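## Task

Take plate G16 out of slot 3 of plate hotel H1 and place it on nest RG. It must lie flat within the nest's locators, with its well A1 at the nest corner labelled A1. Every other plate in H1 must be left exactly as it was. It only counts if the result holds without the robot supporting anything. Finish by releasing the plate and moving the gripper away.

## Robot and tools

Robot: one four-axis plate-moving arm, in this joint order: vertical lift, shoulder, elbow, wrist yaw. Its gripper stays level and cannot tilt. The fingers point along the gripper's +x axis and close along its y axis. The commanded point (end_effector_position) is midway between the two rubber pads, roughly 2 to 3 cm behind the fingertips. The only camera is cam_wrist, a 616x616 fisheye mounted on the wrist.

Frames: the scene frame has its origin on the table surface directly under the arm base. +z is up, and +y is to the left when looking along +x. Reported positions are in metres and orientation is a quaternion in wxyz order. The printed position can be a little wrong, more so at long reach.

Labware: hotel H1 holds 6 shelves, numbered from slot 1 at the bottom. Each shelf is a two-prong fork with locating pins, and a stored plate has one short end facing out. On any labelled item, well A1 sits at the labelled short end, in the corner on the far side from the labelled long side. Use this to orient the plate so its A1 lands on the A1 corner of nest RG.

Row format (used by both motion tools): one list of 5 numbers, each in [-1, 1], in the order dx, dy, dz, rz, opening. The first four are relative offsets in the gripper's own axes, not poses. For execute_actions they are measured from the gripper's measured pose at the start of that action, and for move they are measured from the pose in the latest result that showed one. Scale: 1.0 equals 0.6 m for dx, dy and dz, and 180 degrees for rz. Positive rz turns from gripper +x toward +y. opening is absolute: +1 is fully open (0.140 m) and -1 is closed, which still leaves a 0.066 m gap between the pads. Closing fully from open takes at least about 0.6 s.

execute_actions(actions): a list of actions. Each action is a table of up to 15 rows, and each row lasts one control step (1/30 s). If the table is shorter, its last row repeats until 15 steps are done. Every row in an action is an offset from the same start pose of that action, not a step from the row before. An empty list returns only the state and images. Each control step, the commanded pose is clipped to at most 70 mm and 16 degrees from the measured pose. After an action the arm only goes on to that clipped pose, so larger moves need several actions. Step readings list end_effector_position at some steps, and HELD marks a step that was partly held back.

move(target, speed, blocking): drives the gripper along a straight path toward one row-style target. speed is in m/s, from 0.002 to 0.5 (default 0.25), and turning is capped at twice that value in rad/s. A path lasts 0.5 to 10 s and halts short if it needs longer. The opening is applied when the move starts. It does not avoid obstacles, and the gripper can lag, drift or overshoot the speed, especially with the arm nearly straight. Faster motion and targets set deeper past a contact both mean harder impacts. The result adds a move: line, which reports done (at rest near the target) or another ending such as off_target, moving, held or fault, plus the distance left to the target. limits=paced means the pose was clipped. limits=held means a check blocked some steps, and the arm may then speed up suddenly. With blocking=false the result comes back after 0.5 s while the arm keeps going. Use wait(0) to poll, and call wait or stop before sending any new rows or moves.

wait(seconds): from 0 to 10 s. It lets time pass while the last command is held, and it returns early if a running move ends. stop(): brakes a running move, but the fingers keep moving. zoom_image(camera, region): camera must be cam_wrist, and region is [x0, y0, x1, y1] in pixels with (0,0) at the top-left, at most 504x504. finished_scene(scene): pass the current scene's number. This ends the scene irreversibly and reports success.

Result lines: Joint positions gives lift (m, 0 to 0.550), shoulder (-2 to 2 rad), elbow (-2.8 to 2.8 rad), wrist yaw (-12.566 to 12.566 rad), then the pad gap in metres. Hand target is the pose the controller is currently driving toward. grip_measured is the measured opening on the command scale, and it may be off by about 1 mm, by the same amount throughout a scene. "pose unreachable" means the clearance check altered or blocked the command.

Gripping: to hold a plate, command an opening below grip_measured. About 0.04 below gives a firm grip, and less gives a lighter one. Pads push with roughly 18 N each at most. Fast closing can squeeze harder or spring the fingers open. A held part may get a brief tug now and then.

Cautions: keep the elbow more than 0.4 rad away from 0, or the arm can fold and fault. Contact torque at a joint's load limit (lift 52.8 N, shoulder 7.92 N m, elbow 3.96 N m, wrist yaw 1.32 N m, counting the payload) stops the arm for 10 s and drops the rest of the call. Holding loads heats the motors: a MOTOR HOT warning appears from 85 °C, and at 100 °C the brakes lock until the motors cool (OVER-TEMPERATURE FAULT). Because offsets are taken from the measured pose, repeating an offset against a rigid surface does not push harder, but against something that yields it keeps going deeper. Joints move in coordination and halt together on reversal, and after large moves the arm may still be short of the target. Avoid dropping the plate, slipping, slamming into things, hard pushes, disturbing the other plates in H1, and knocking anything off the table.

Each tool is called after "Call:" as a command line: name --argument value for each argument, lists and objects as JSON in quotes; but a table of rows of numbers goes row by row, as --pt "numbers of a row", without its own name.

## Session

Call:
execute_actions --actions '[]'

Scene clock: 0.00 s.
end_effector_position=(+0.5093, +0.2520, +0.2878) grip_measured=+1.00 end_effector_quat_wxyz=(+0.935, -0.000, -0.000, +0.355)
Joint positions: [ 0.283 -0.282 -1.125 -4.15   0.14 ]
Hand target: +0.509, +0.252, +0.288; +0.935, -0.000, -0.000, +0.355

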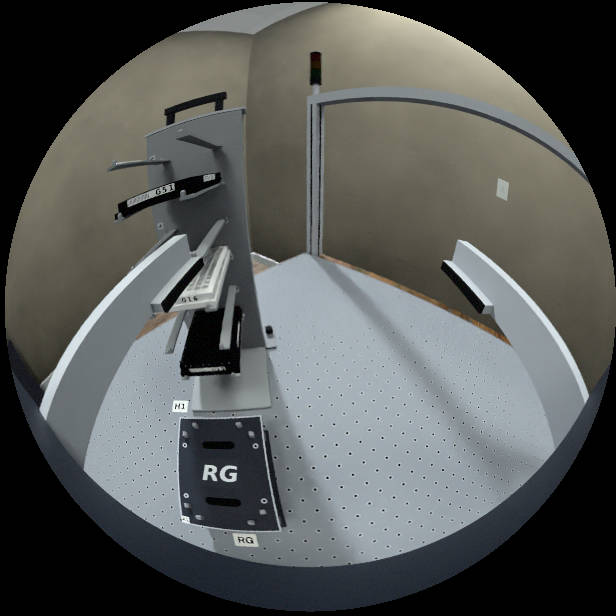

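Call:
zoom_image --camera "cam_wrist" --region '[90, 130, 330, 570]'

Call:
move --target '[0,0.15,0,0,1]'

Region (90, 130, 330, 570) of cam_wrist's 616x616 image, scaled by 1.145, with more detail than that image has; it fills the left 275 columns of this view, and the rest is white.

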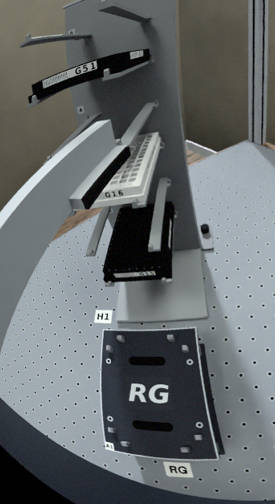

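Scene clock: 1.13 s.
end_effector_position=(+0.4493, +0.3193, +0.2878) grip_measured=+1.00 end_effector_quat_wxyz=(+0.935, -0.000, -0.000, +0.356)
Joint positions: [ 0.283  0.046 -1.141 -4.461  0.14 ]
Hand target: +0.449, +0.319, +0.288; +0.935, -0.000, -0.000, +0.355
Off the commanded pose: 0.000 m, 0 deg.
move: done

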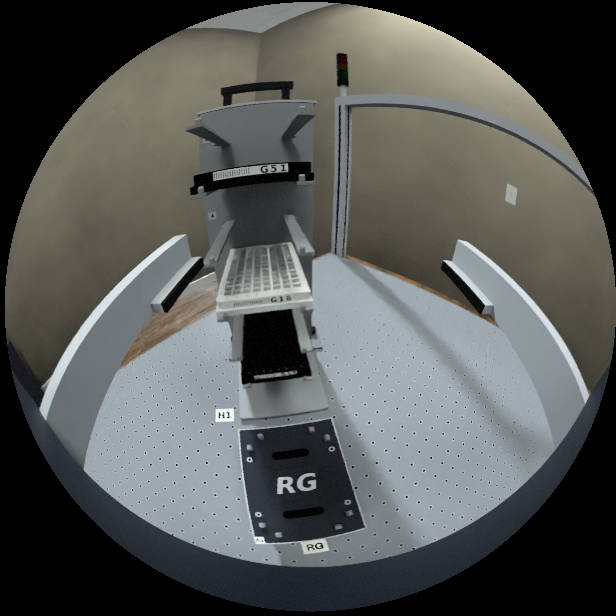

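Call:
move --target '[0,0.05,0,0.06,1]'

Scene clock: 2.60 s.
end_effector_position=(+0.4294, +0.3416, +0.2878) grip_measured=+1.00 end_effector_quat_wxyz=(+0.897, -0.000, -0.000, +0.442)
Joint positions: [ 0.283  0.062 -1.156 -4.274  0.14 ]
Hand target: +0.429, +0.342, +0.288; +0.897, -0.000, -0.000, +0.442
Off the commanded pose: 0.000 m, 0 deg.
move: done

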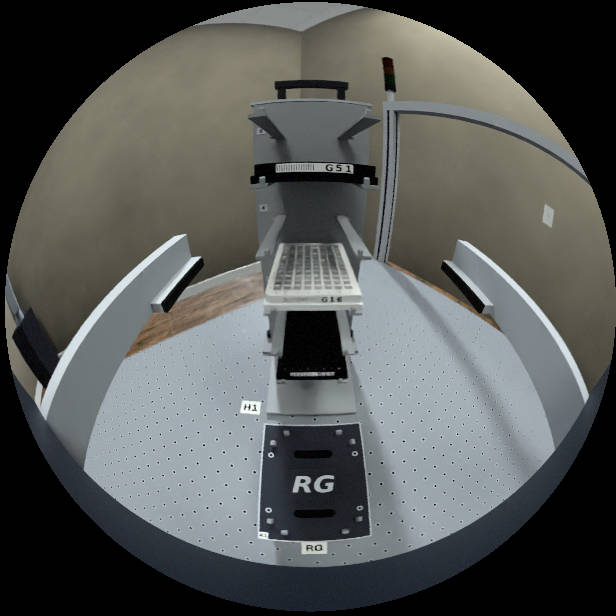

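Call:
move --target '[0.0833,0,-0.0833,0,1]'

Scene clock: 4.03 s.
end_effector_position=(+0.4599, +0.3813, +0.2377) grip_measured=+1.00 end_effector_quat_wxyz=(+0.897, -0.000, -0.000, +0.442)
Joint positions: [ 0.233  0.154 -1.398 -4.124  0.14 ]
Hand target: +0.460, +0.381, +0.238; +0.897, -0.000, -0.000, +0.442
Off the commanded pose: 0.000 m, 0 deg.
move: done

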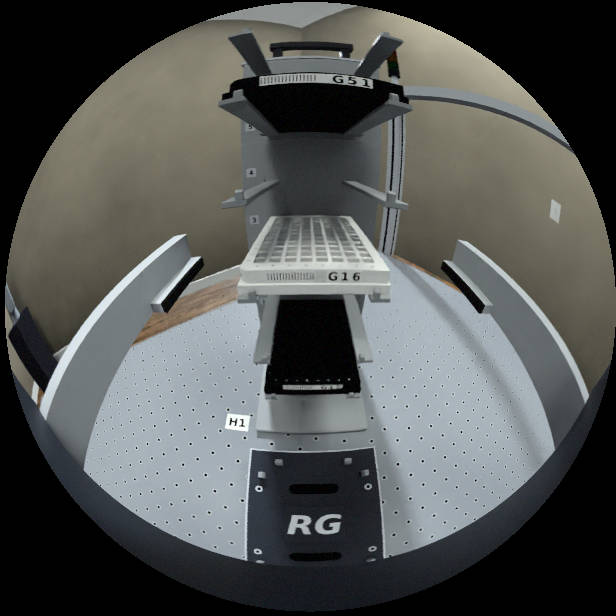

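Call:
move --target '[0.06,0,-0.012,0,1]' --speed 0.1

Scene clock: 5.70 s.
end_effector_position=(+0.4819, +0.4098, +0.2305) grip_measured=+1.00 end_effector_quat_wxyz=(+0.897, -0.000, -0.000, +0.442)
Joint positions: [ 0.226  0.232 -1.589 -4.012  0.14 ]
Hand target: +0.482, +0.410, +0.231; +0.897, -0.000, -0.000, +0.442
Off the commanded pose: 0.000 m, 0 deg.
move: done

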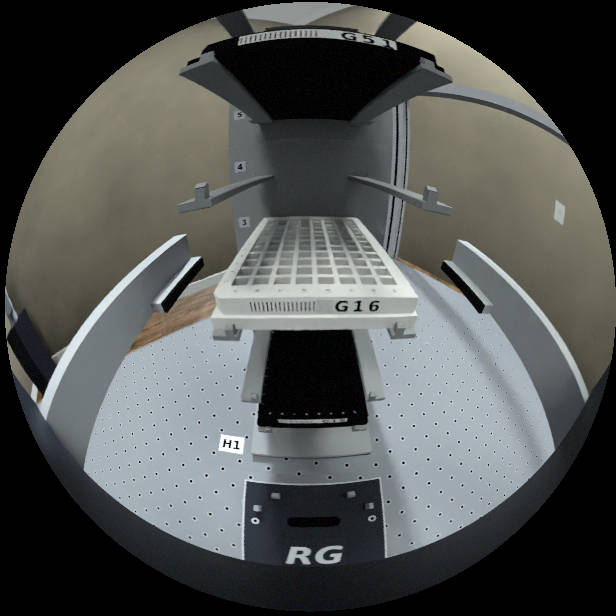

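Call:
move --target '[0.06,0,0,0,1]' --speed 0.1

Call:
move --target '[0,0,0,0,-0.3]'

Scene clock: 7.27 s.
end_effector_position=(+0.5039, +0.4383, +0.2305) grip_measured=+1.00 end_effector_quat_wxyz=(+0.897, -0.000, -0.000, +0.441)
Joint positions: [ 0.226  0.321 -1.799 -3.891  0.14 ]
Hand target: +0.504, +0.438, +0.231; +0.897, -0.000, -0.000, +0.442
Off the commanded pose: 0.000 m, 0 deg.
move: done

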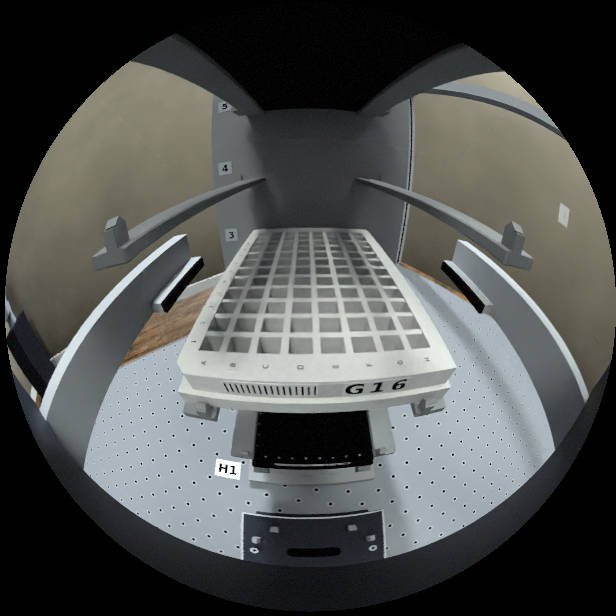

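Scene clock: 7.90 s.
end_effector_position=(+0.5025, +0.4390, +0.2305) grip_measured=-0.30 end_effector_quat_wxyz=(+0.896, -0.000, -0.000, +0.444)
Joint positions: [ 0.226  0.322 -1.798 -3.887  0.092]
Hand target: +0.504, +0.438, +0.231; +0.897, -0.000, -0.000, +0.441
Off the commanded pose: 0.002 m, 0 deg.
move: done

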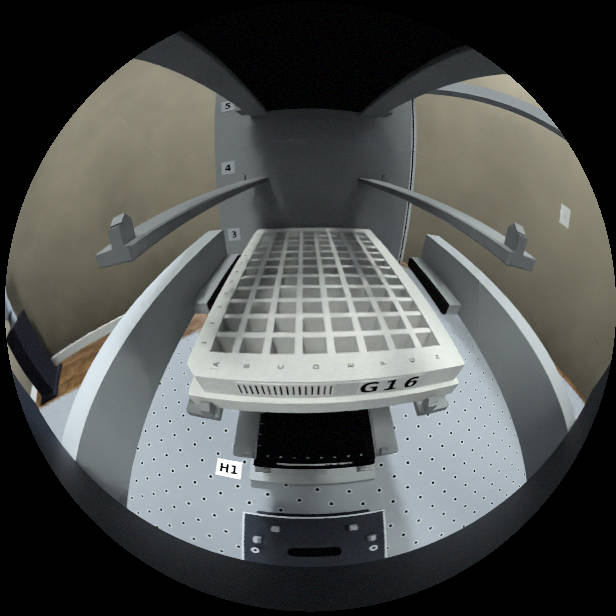

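Call:
move --target '[0,0.003,0,0,-0.56]'

Call:
move --target '[0,0,0.02,0,-0.56]' --speed 0.05

Scene clock: 9.07 s.
end_effector_position=(+0.4993, +0.4411, +0.2305) grip_measured=-0.55 end_effector_quat_wxyz=(+0.894, -0.000, -0.000, +0.448)
Joint positions: [ 0.226  0.328 -1.796 -3.885  0.083]
Hand target: +0.501, +0.440, +0.231; +0.896, -0.000, -0.000, +0.444
Off the commanded pose: 0.002 m, 1 deg.
move: done

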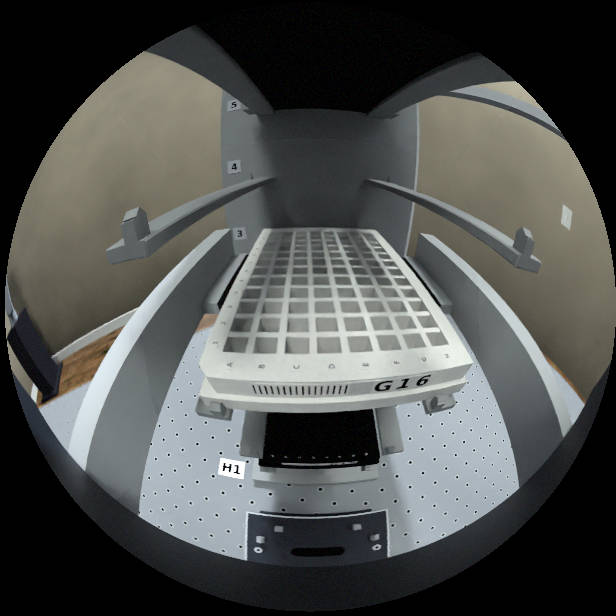

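Scene clock: 9.77 s.
end_effector_position=(+0.4992, +0.4412, +0.2426) grip_measured=-0.55 end_effector_quat_wxyz=(+0.894, -0.000, -0.000, +0.448)
Joint positions: [ 0.238  0.328 -1.796 -3.885  0.083]
Hand target: +0.499, +0.441, +0.243; +0.894, -0.000, -0.000, +0.448
Off the commanded pose: 0.000 m, 0 deg.
move: done

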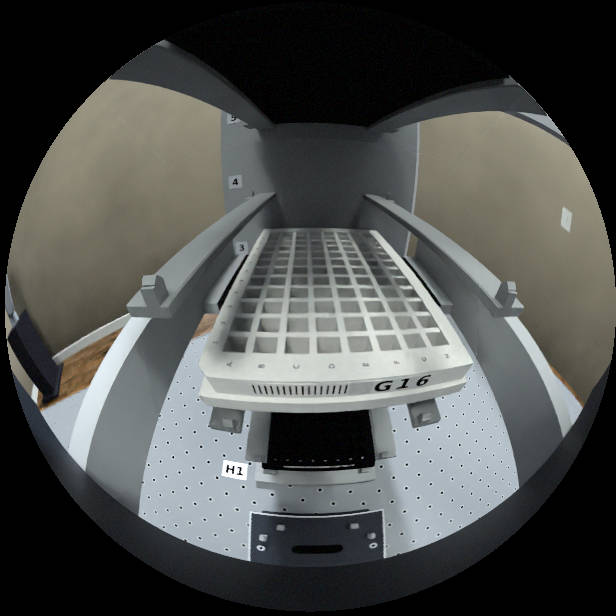

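Call:
move --target '[-0.3,0,0,0,-0.62]' --speed 0.12

Scene clock: 11.87 s.
end_effector_position=(+0.3916, +0.2969, +0.2425) grip_measured=-0.56 end_effector_quat_wxyz=(+0.894, -0.000, -0.000, +0.449)
Joint positions: [ 0.238 -0.018 -0.893 -4.442  0.082]
Hand target: +0.392, +0.297, +0.243; +0.894, -0.000, -0.000, +0.448
Off the commanded pose: 0.000 m, 0 deg.
move: done

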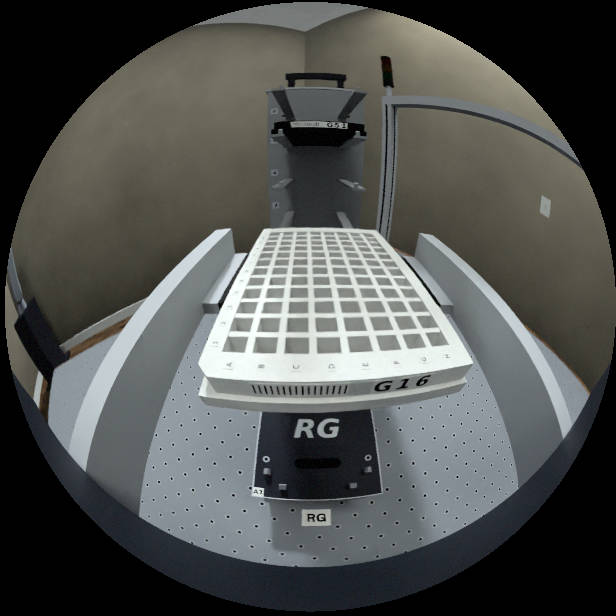

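Call:
move --target '[0,0,-0.27,0,-0.62]'

Scene clock: 23.17 s.
end_effector_position=(+0.3905, +0.2973, +0.0845) grip_measured=-0.56 end_effector_quat_wxyz=(+0.893, -0.000, -0.000, +0.451)
Joint positions: [ 0.079 -0.017 -0.892 -4.438  0.082]
Hand target: +0.391, +0.297, +0.083; +0.893, -0.000, -0.000, +0.451
Off the commanded pose: 0.004 m, 0 deg.
TORQUE FAULT: the external load on joint 1 (lift) reached its load limit, and the arm stopped for 10 seconds. That time counts as 20 of the actions that you can send in this scene. The arm's remaining commands of this call were not run. The arm holds where it stopped, with its grip as last carried out, and accepts commands again: back off and push less far. The arm stops again, at the same cost, whenever a joint's load reaches its limit.
move: fault

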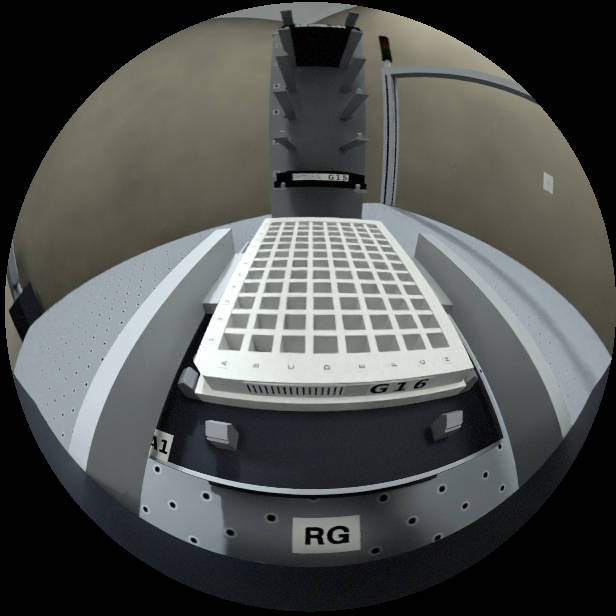

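Call:
move --target '[-0.025,0,0.02,0,-0.62]' --speed 0.05

Call:
zoom_image --camera "cam_wrist" --region '[130, 200, 530, 500]'

Scene clock: 24.50 s.
end_effector_position=(+0.3815, +0.2853, +0.0965) grip_measured=-0.56 end_effector_quat_wxyz=(+0.892, -0.000, -0.000, +0.451)
Joint positions: [ 0.092 -0.034 -0.827 -4.485  0.082]
Hand target: +0.382, +0.285, +0.096; +0.893, -0.000, -0.000, +0.451
Off the commanded pose: 0.000 m, 0 deg.
move: done

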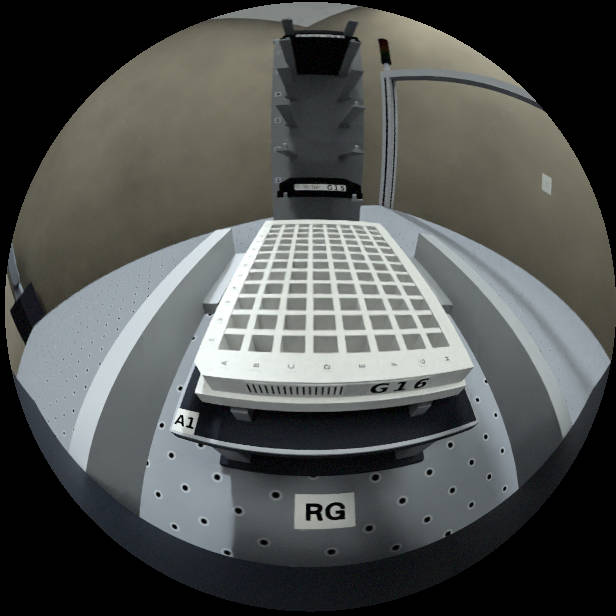

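Region (130, 200, 530, 500) of cam_wrist's 616x616 image, scaled by 1.260, with more detail than that image has; it fills the top 378 rows of this view, and the rest is white.

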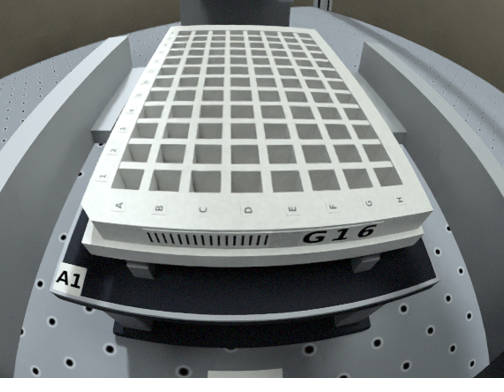

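Call:
move --target '[-0.005,0,-0.014,0,-0.62]' --speed 0.02

Scene clock: 25.43 s.
end_effector_position=(+0.3800, +0.2831, +0.0884) grip_measured=-0.56 end_effector_quat_wxyz=(+0.892, -0.000, -0.000, +0.451)
Joint positions: [ 0.083 -0.037 -0.816 -4.494  0.082]
Hand target: +0.380, +0.283, +0.088; +0.892, -0.000, -0.000, +0.451
Off the commanded pose: 0.000 m, 0 deg.
move: done

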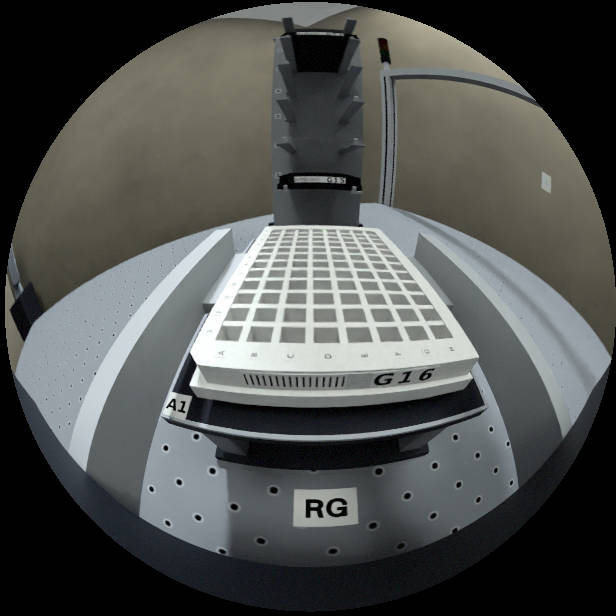

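Call:
move --target '[0,0,0.012,0,-0.62]' --speed 0.03

Call:
move --target '[0.017,0,0,0,-0.62]' --speed 0.03

Call:
move --target '[0,0,-0.008,0,-0.62]' --speed 0.02

Call:
zoom_image --camera "cam_wrist" --region '[130, 200, 530, 500]'

Scene clock: 26.57 s.
end_effector_position=(+0.3800, +0.2831, +0.0956) grip_measured=-0.56 end_effector_quat_wxyz=(+0.892, -0.000, -0.000, +0.451)
Joint positions: [ 0.091 -0.037 -0.816 -4.494  0.082]
Hand target: +0.380, +0.283, +0.096; +0.892, -0.000, -0.000, +0.451
Off the commanded pose: 0.000 m, 0 deg.
move: done

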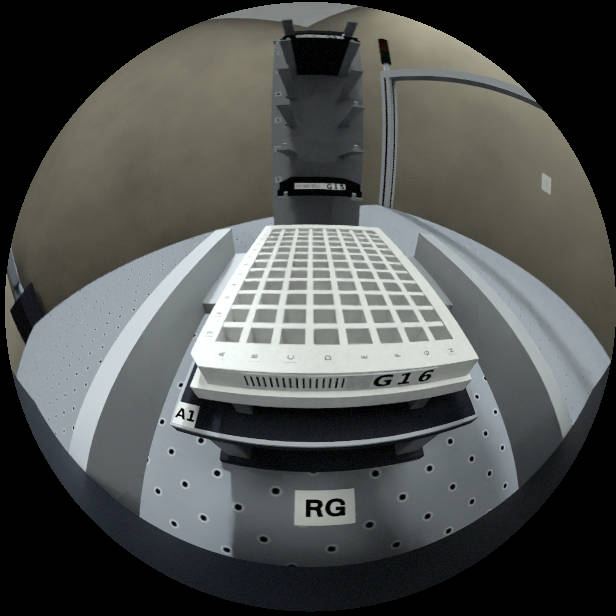

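Scene clock: 27.27 s.
end_effector_position=(+0.3861, +0.2913, +0.0956) grip_measured=-0.56 end_effector_quat_wxyz=(+0.893, -0.000, -0.000, +0.451)
Joint positions: [ 0.091 -0.026 -0.86  -4.462  0.082]
Hand target: +0.386, +0.291, +0.096; +0.892, -0.000, -0.000, +0.451
Off the commanded pose: 0.000 m, 0 deg.
move: done

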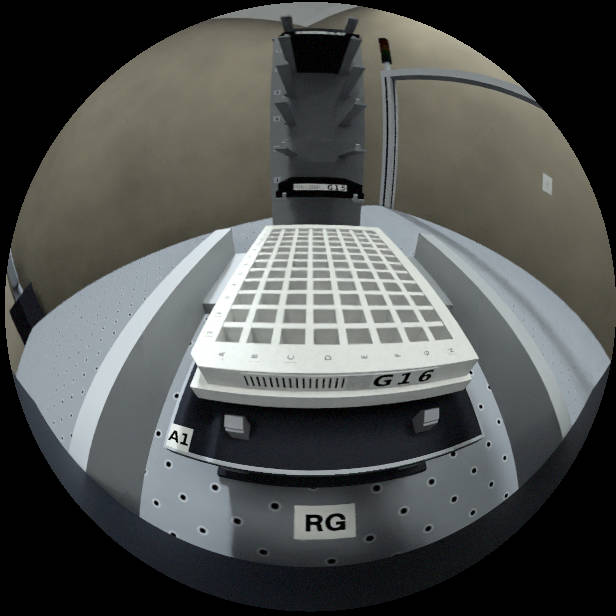

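Scene clock: 27.97 s.
end_effector_position=(+0.3861, +0.2913, +0.0908) grip_measured=-0.56 end_effector_quat_wxyz=(+0.893, -0.000, -0.000, +0.451)
Joint positions: [ 0.086 -0.026 -0.86  -4.462  0.082]
Hand target: +0.386, +0.291, +0.091; +0.893, -0.000, -0.000, +0.451
Off the commanded pose: 0.000 m, 0 deg.
move: done

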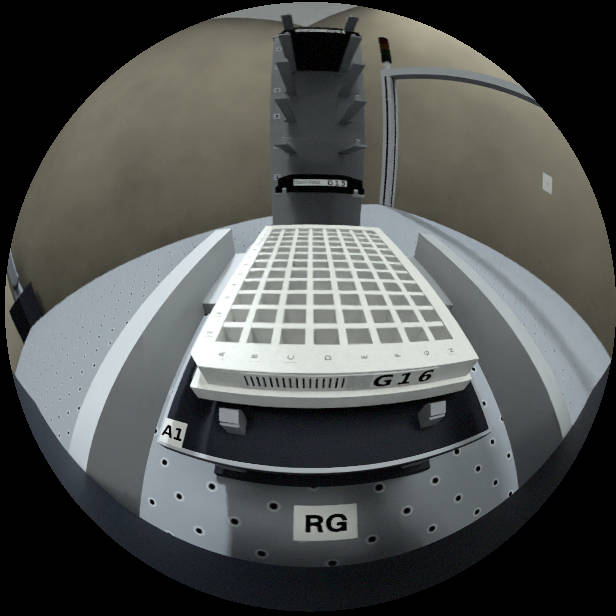

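Region (130, 200, 530, 500) of cam_wrist's 616x616 image, scaled by 1.260, with more detail than that image has; it fills the top 378 rows of this view, and the rest is white.

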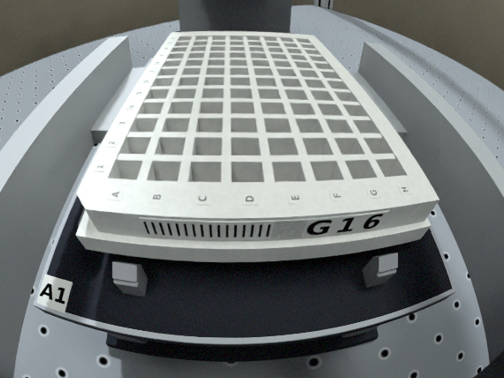

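Call:
move --target '[-0.003,0,-0.01,0,-0.62]' --speed 0.015

Call:
zoom_image --camera "cam_wrist" --region '[130, 200, 530, 500]'

Scene clock: 29.20 s.
end_effector_position=(+0.3855, +0.2906, +0.0848) grip_measured=-0.56 end_effector_quat_wxyz=(+0.892, -0.000, -0.000, +0.451)
Joint positions: [ 0.08  -0.027 -0.856 -4.465  0.082]
Hand target: +0.385, +0.290, +0.085; +0.893, -0.000, -0.000, +0.451
Off the commanded pose: 0.001 m, 0 deg.
move: done

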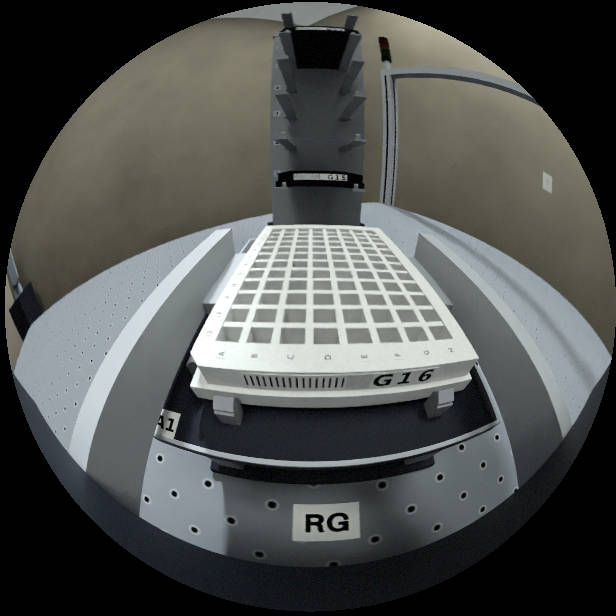

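Region (130, 200, 530, 500) of cam_wrist's 616x616 image, scaled by 1.260, with more detail than that image has; it fills the top 378 rows of this view, and the rest is white.

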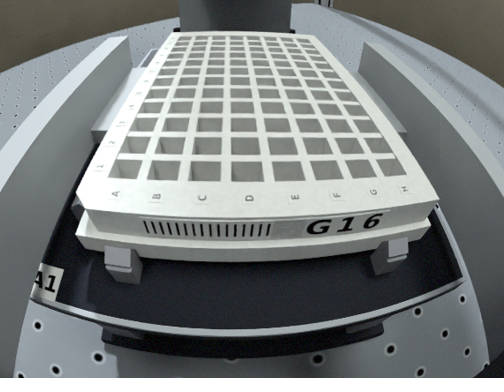

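Call:
move --target '[0,0,-0.005,0,-0.62]' --speed 0.01

Call:
move --target '[0,0,0,0,0.2]'

Call:
move --target '[-0.05,0,0.08,0,1]'

Call:
zoom_image --camera "cam_wrist" --region '[150, 200, 500, 500]'

Scene clock: 30.40 s.
end_effector_position=(+0.3855, +0.2908, +0.0820) grip_measured=-0.56 end_effector_quat_wxyz=(+0.892, -0.000, -0.000, +0.451)
Joint positions: [ 0.077 -0.026 -0.856 -4.464  0.082]
Hand target: +0.385, +0.291, +0.082; +0.892, -0.000, -0.000, +0.451
Off the commanded pose: 0.000 m, 0 deg.
move: done

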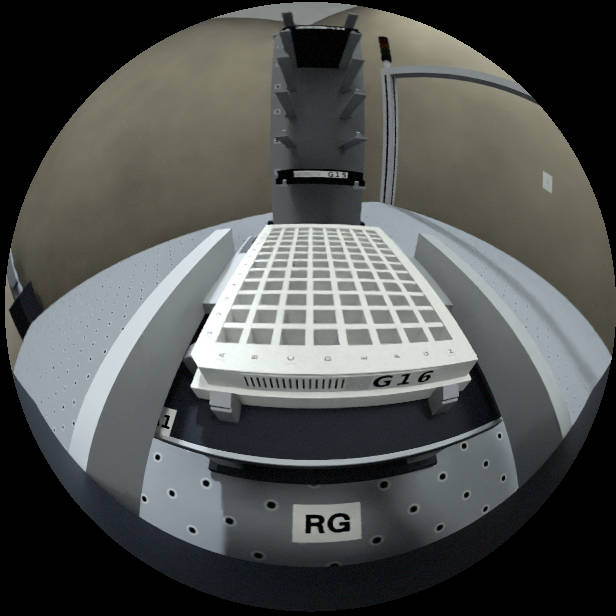

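Scene clock: 30.90 s.
end_effector_position=(+0.3855, +0.2909, +0.0821) grip_measured=+0.20 end_effector_quat_wxyz=(+0.892, -0.000, -0.000, +0.451)
Joint positions: [ 0.077 -0.026 -0.857 -4.464  0.11 ]
Hand target: +0.385, +0.291, +0.082; +0.892, -0.000, -0.000, +0.451
Off the commanded pose: 0.000 m, 0 deg.
move: done

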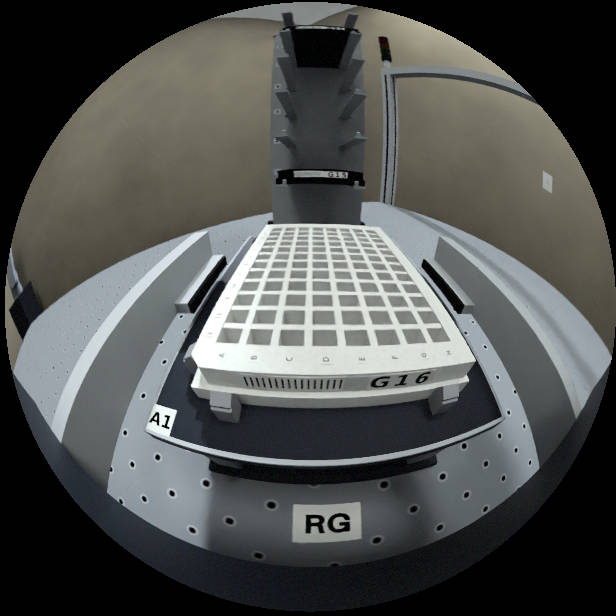

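Scene clock: 31.63 s.
end_effector_position=(+0.3676, +0.2667, +0.1301) grip_measured=+1.00 end_effector_quat_wxyz=(+0.892, -0.000, -0.000, +0.452)
Joint positions: [ 0.125 -0.056 -0.729 -4.562  0.14 ]
Hand target: +0.368, +0.267, +0.130; +0.892, -0.000, -0.000, +0.451
Off the commanded pose: 0.000 m, 0 deg.
move: done

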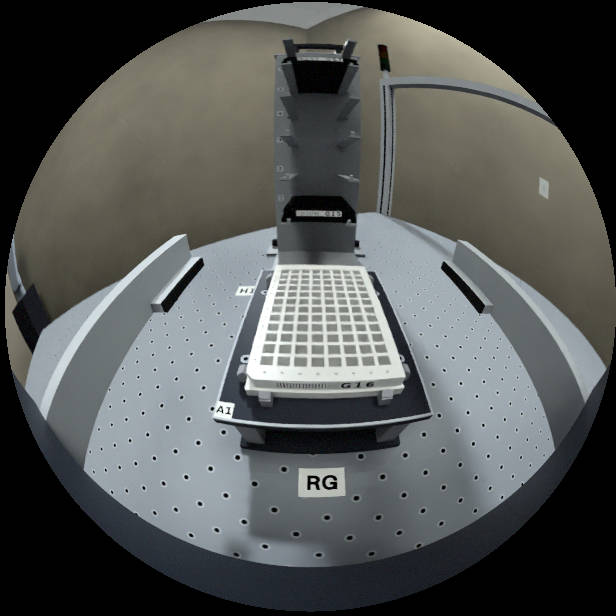

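Region (150, 200, 500, 500) of cam_wrist's 616x616 image, scaled by 1.440, with more detail than that image has; it fills the top 432 rows of this view, and the rest is white.

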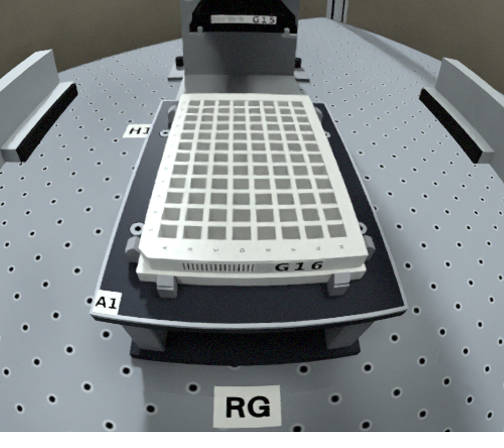

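Call:
finished_scene --scene 1

The scene is finished: the task was done.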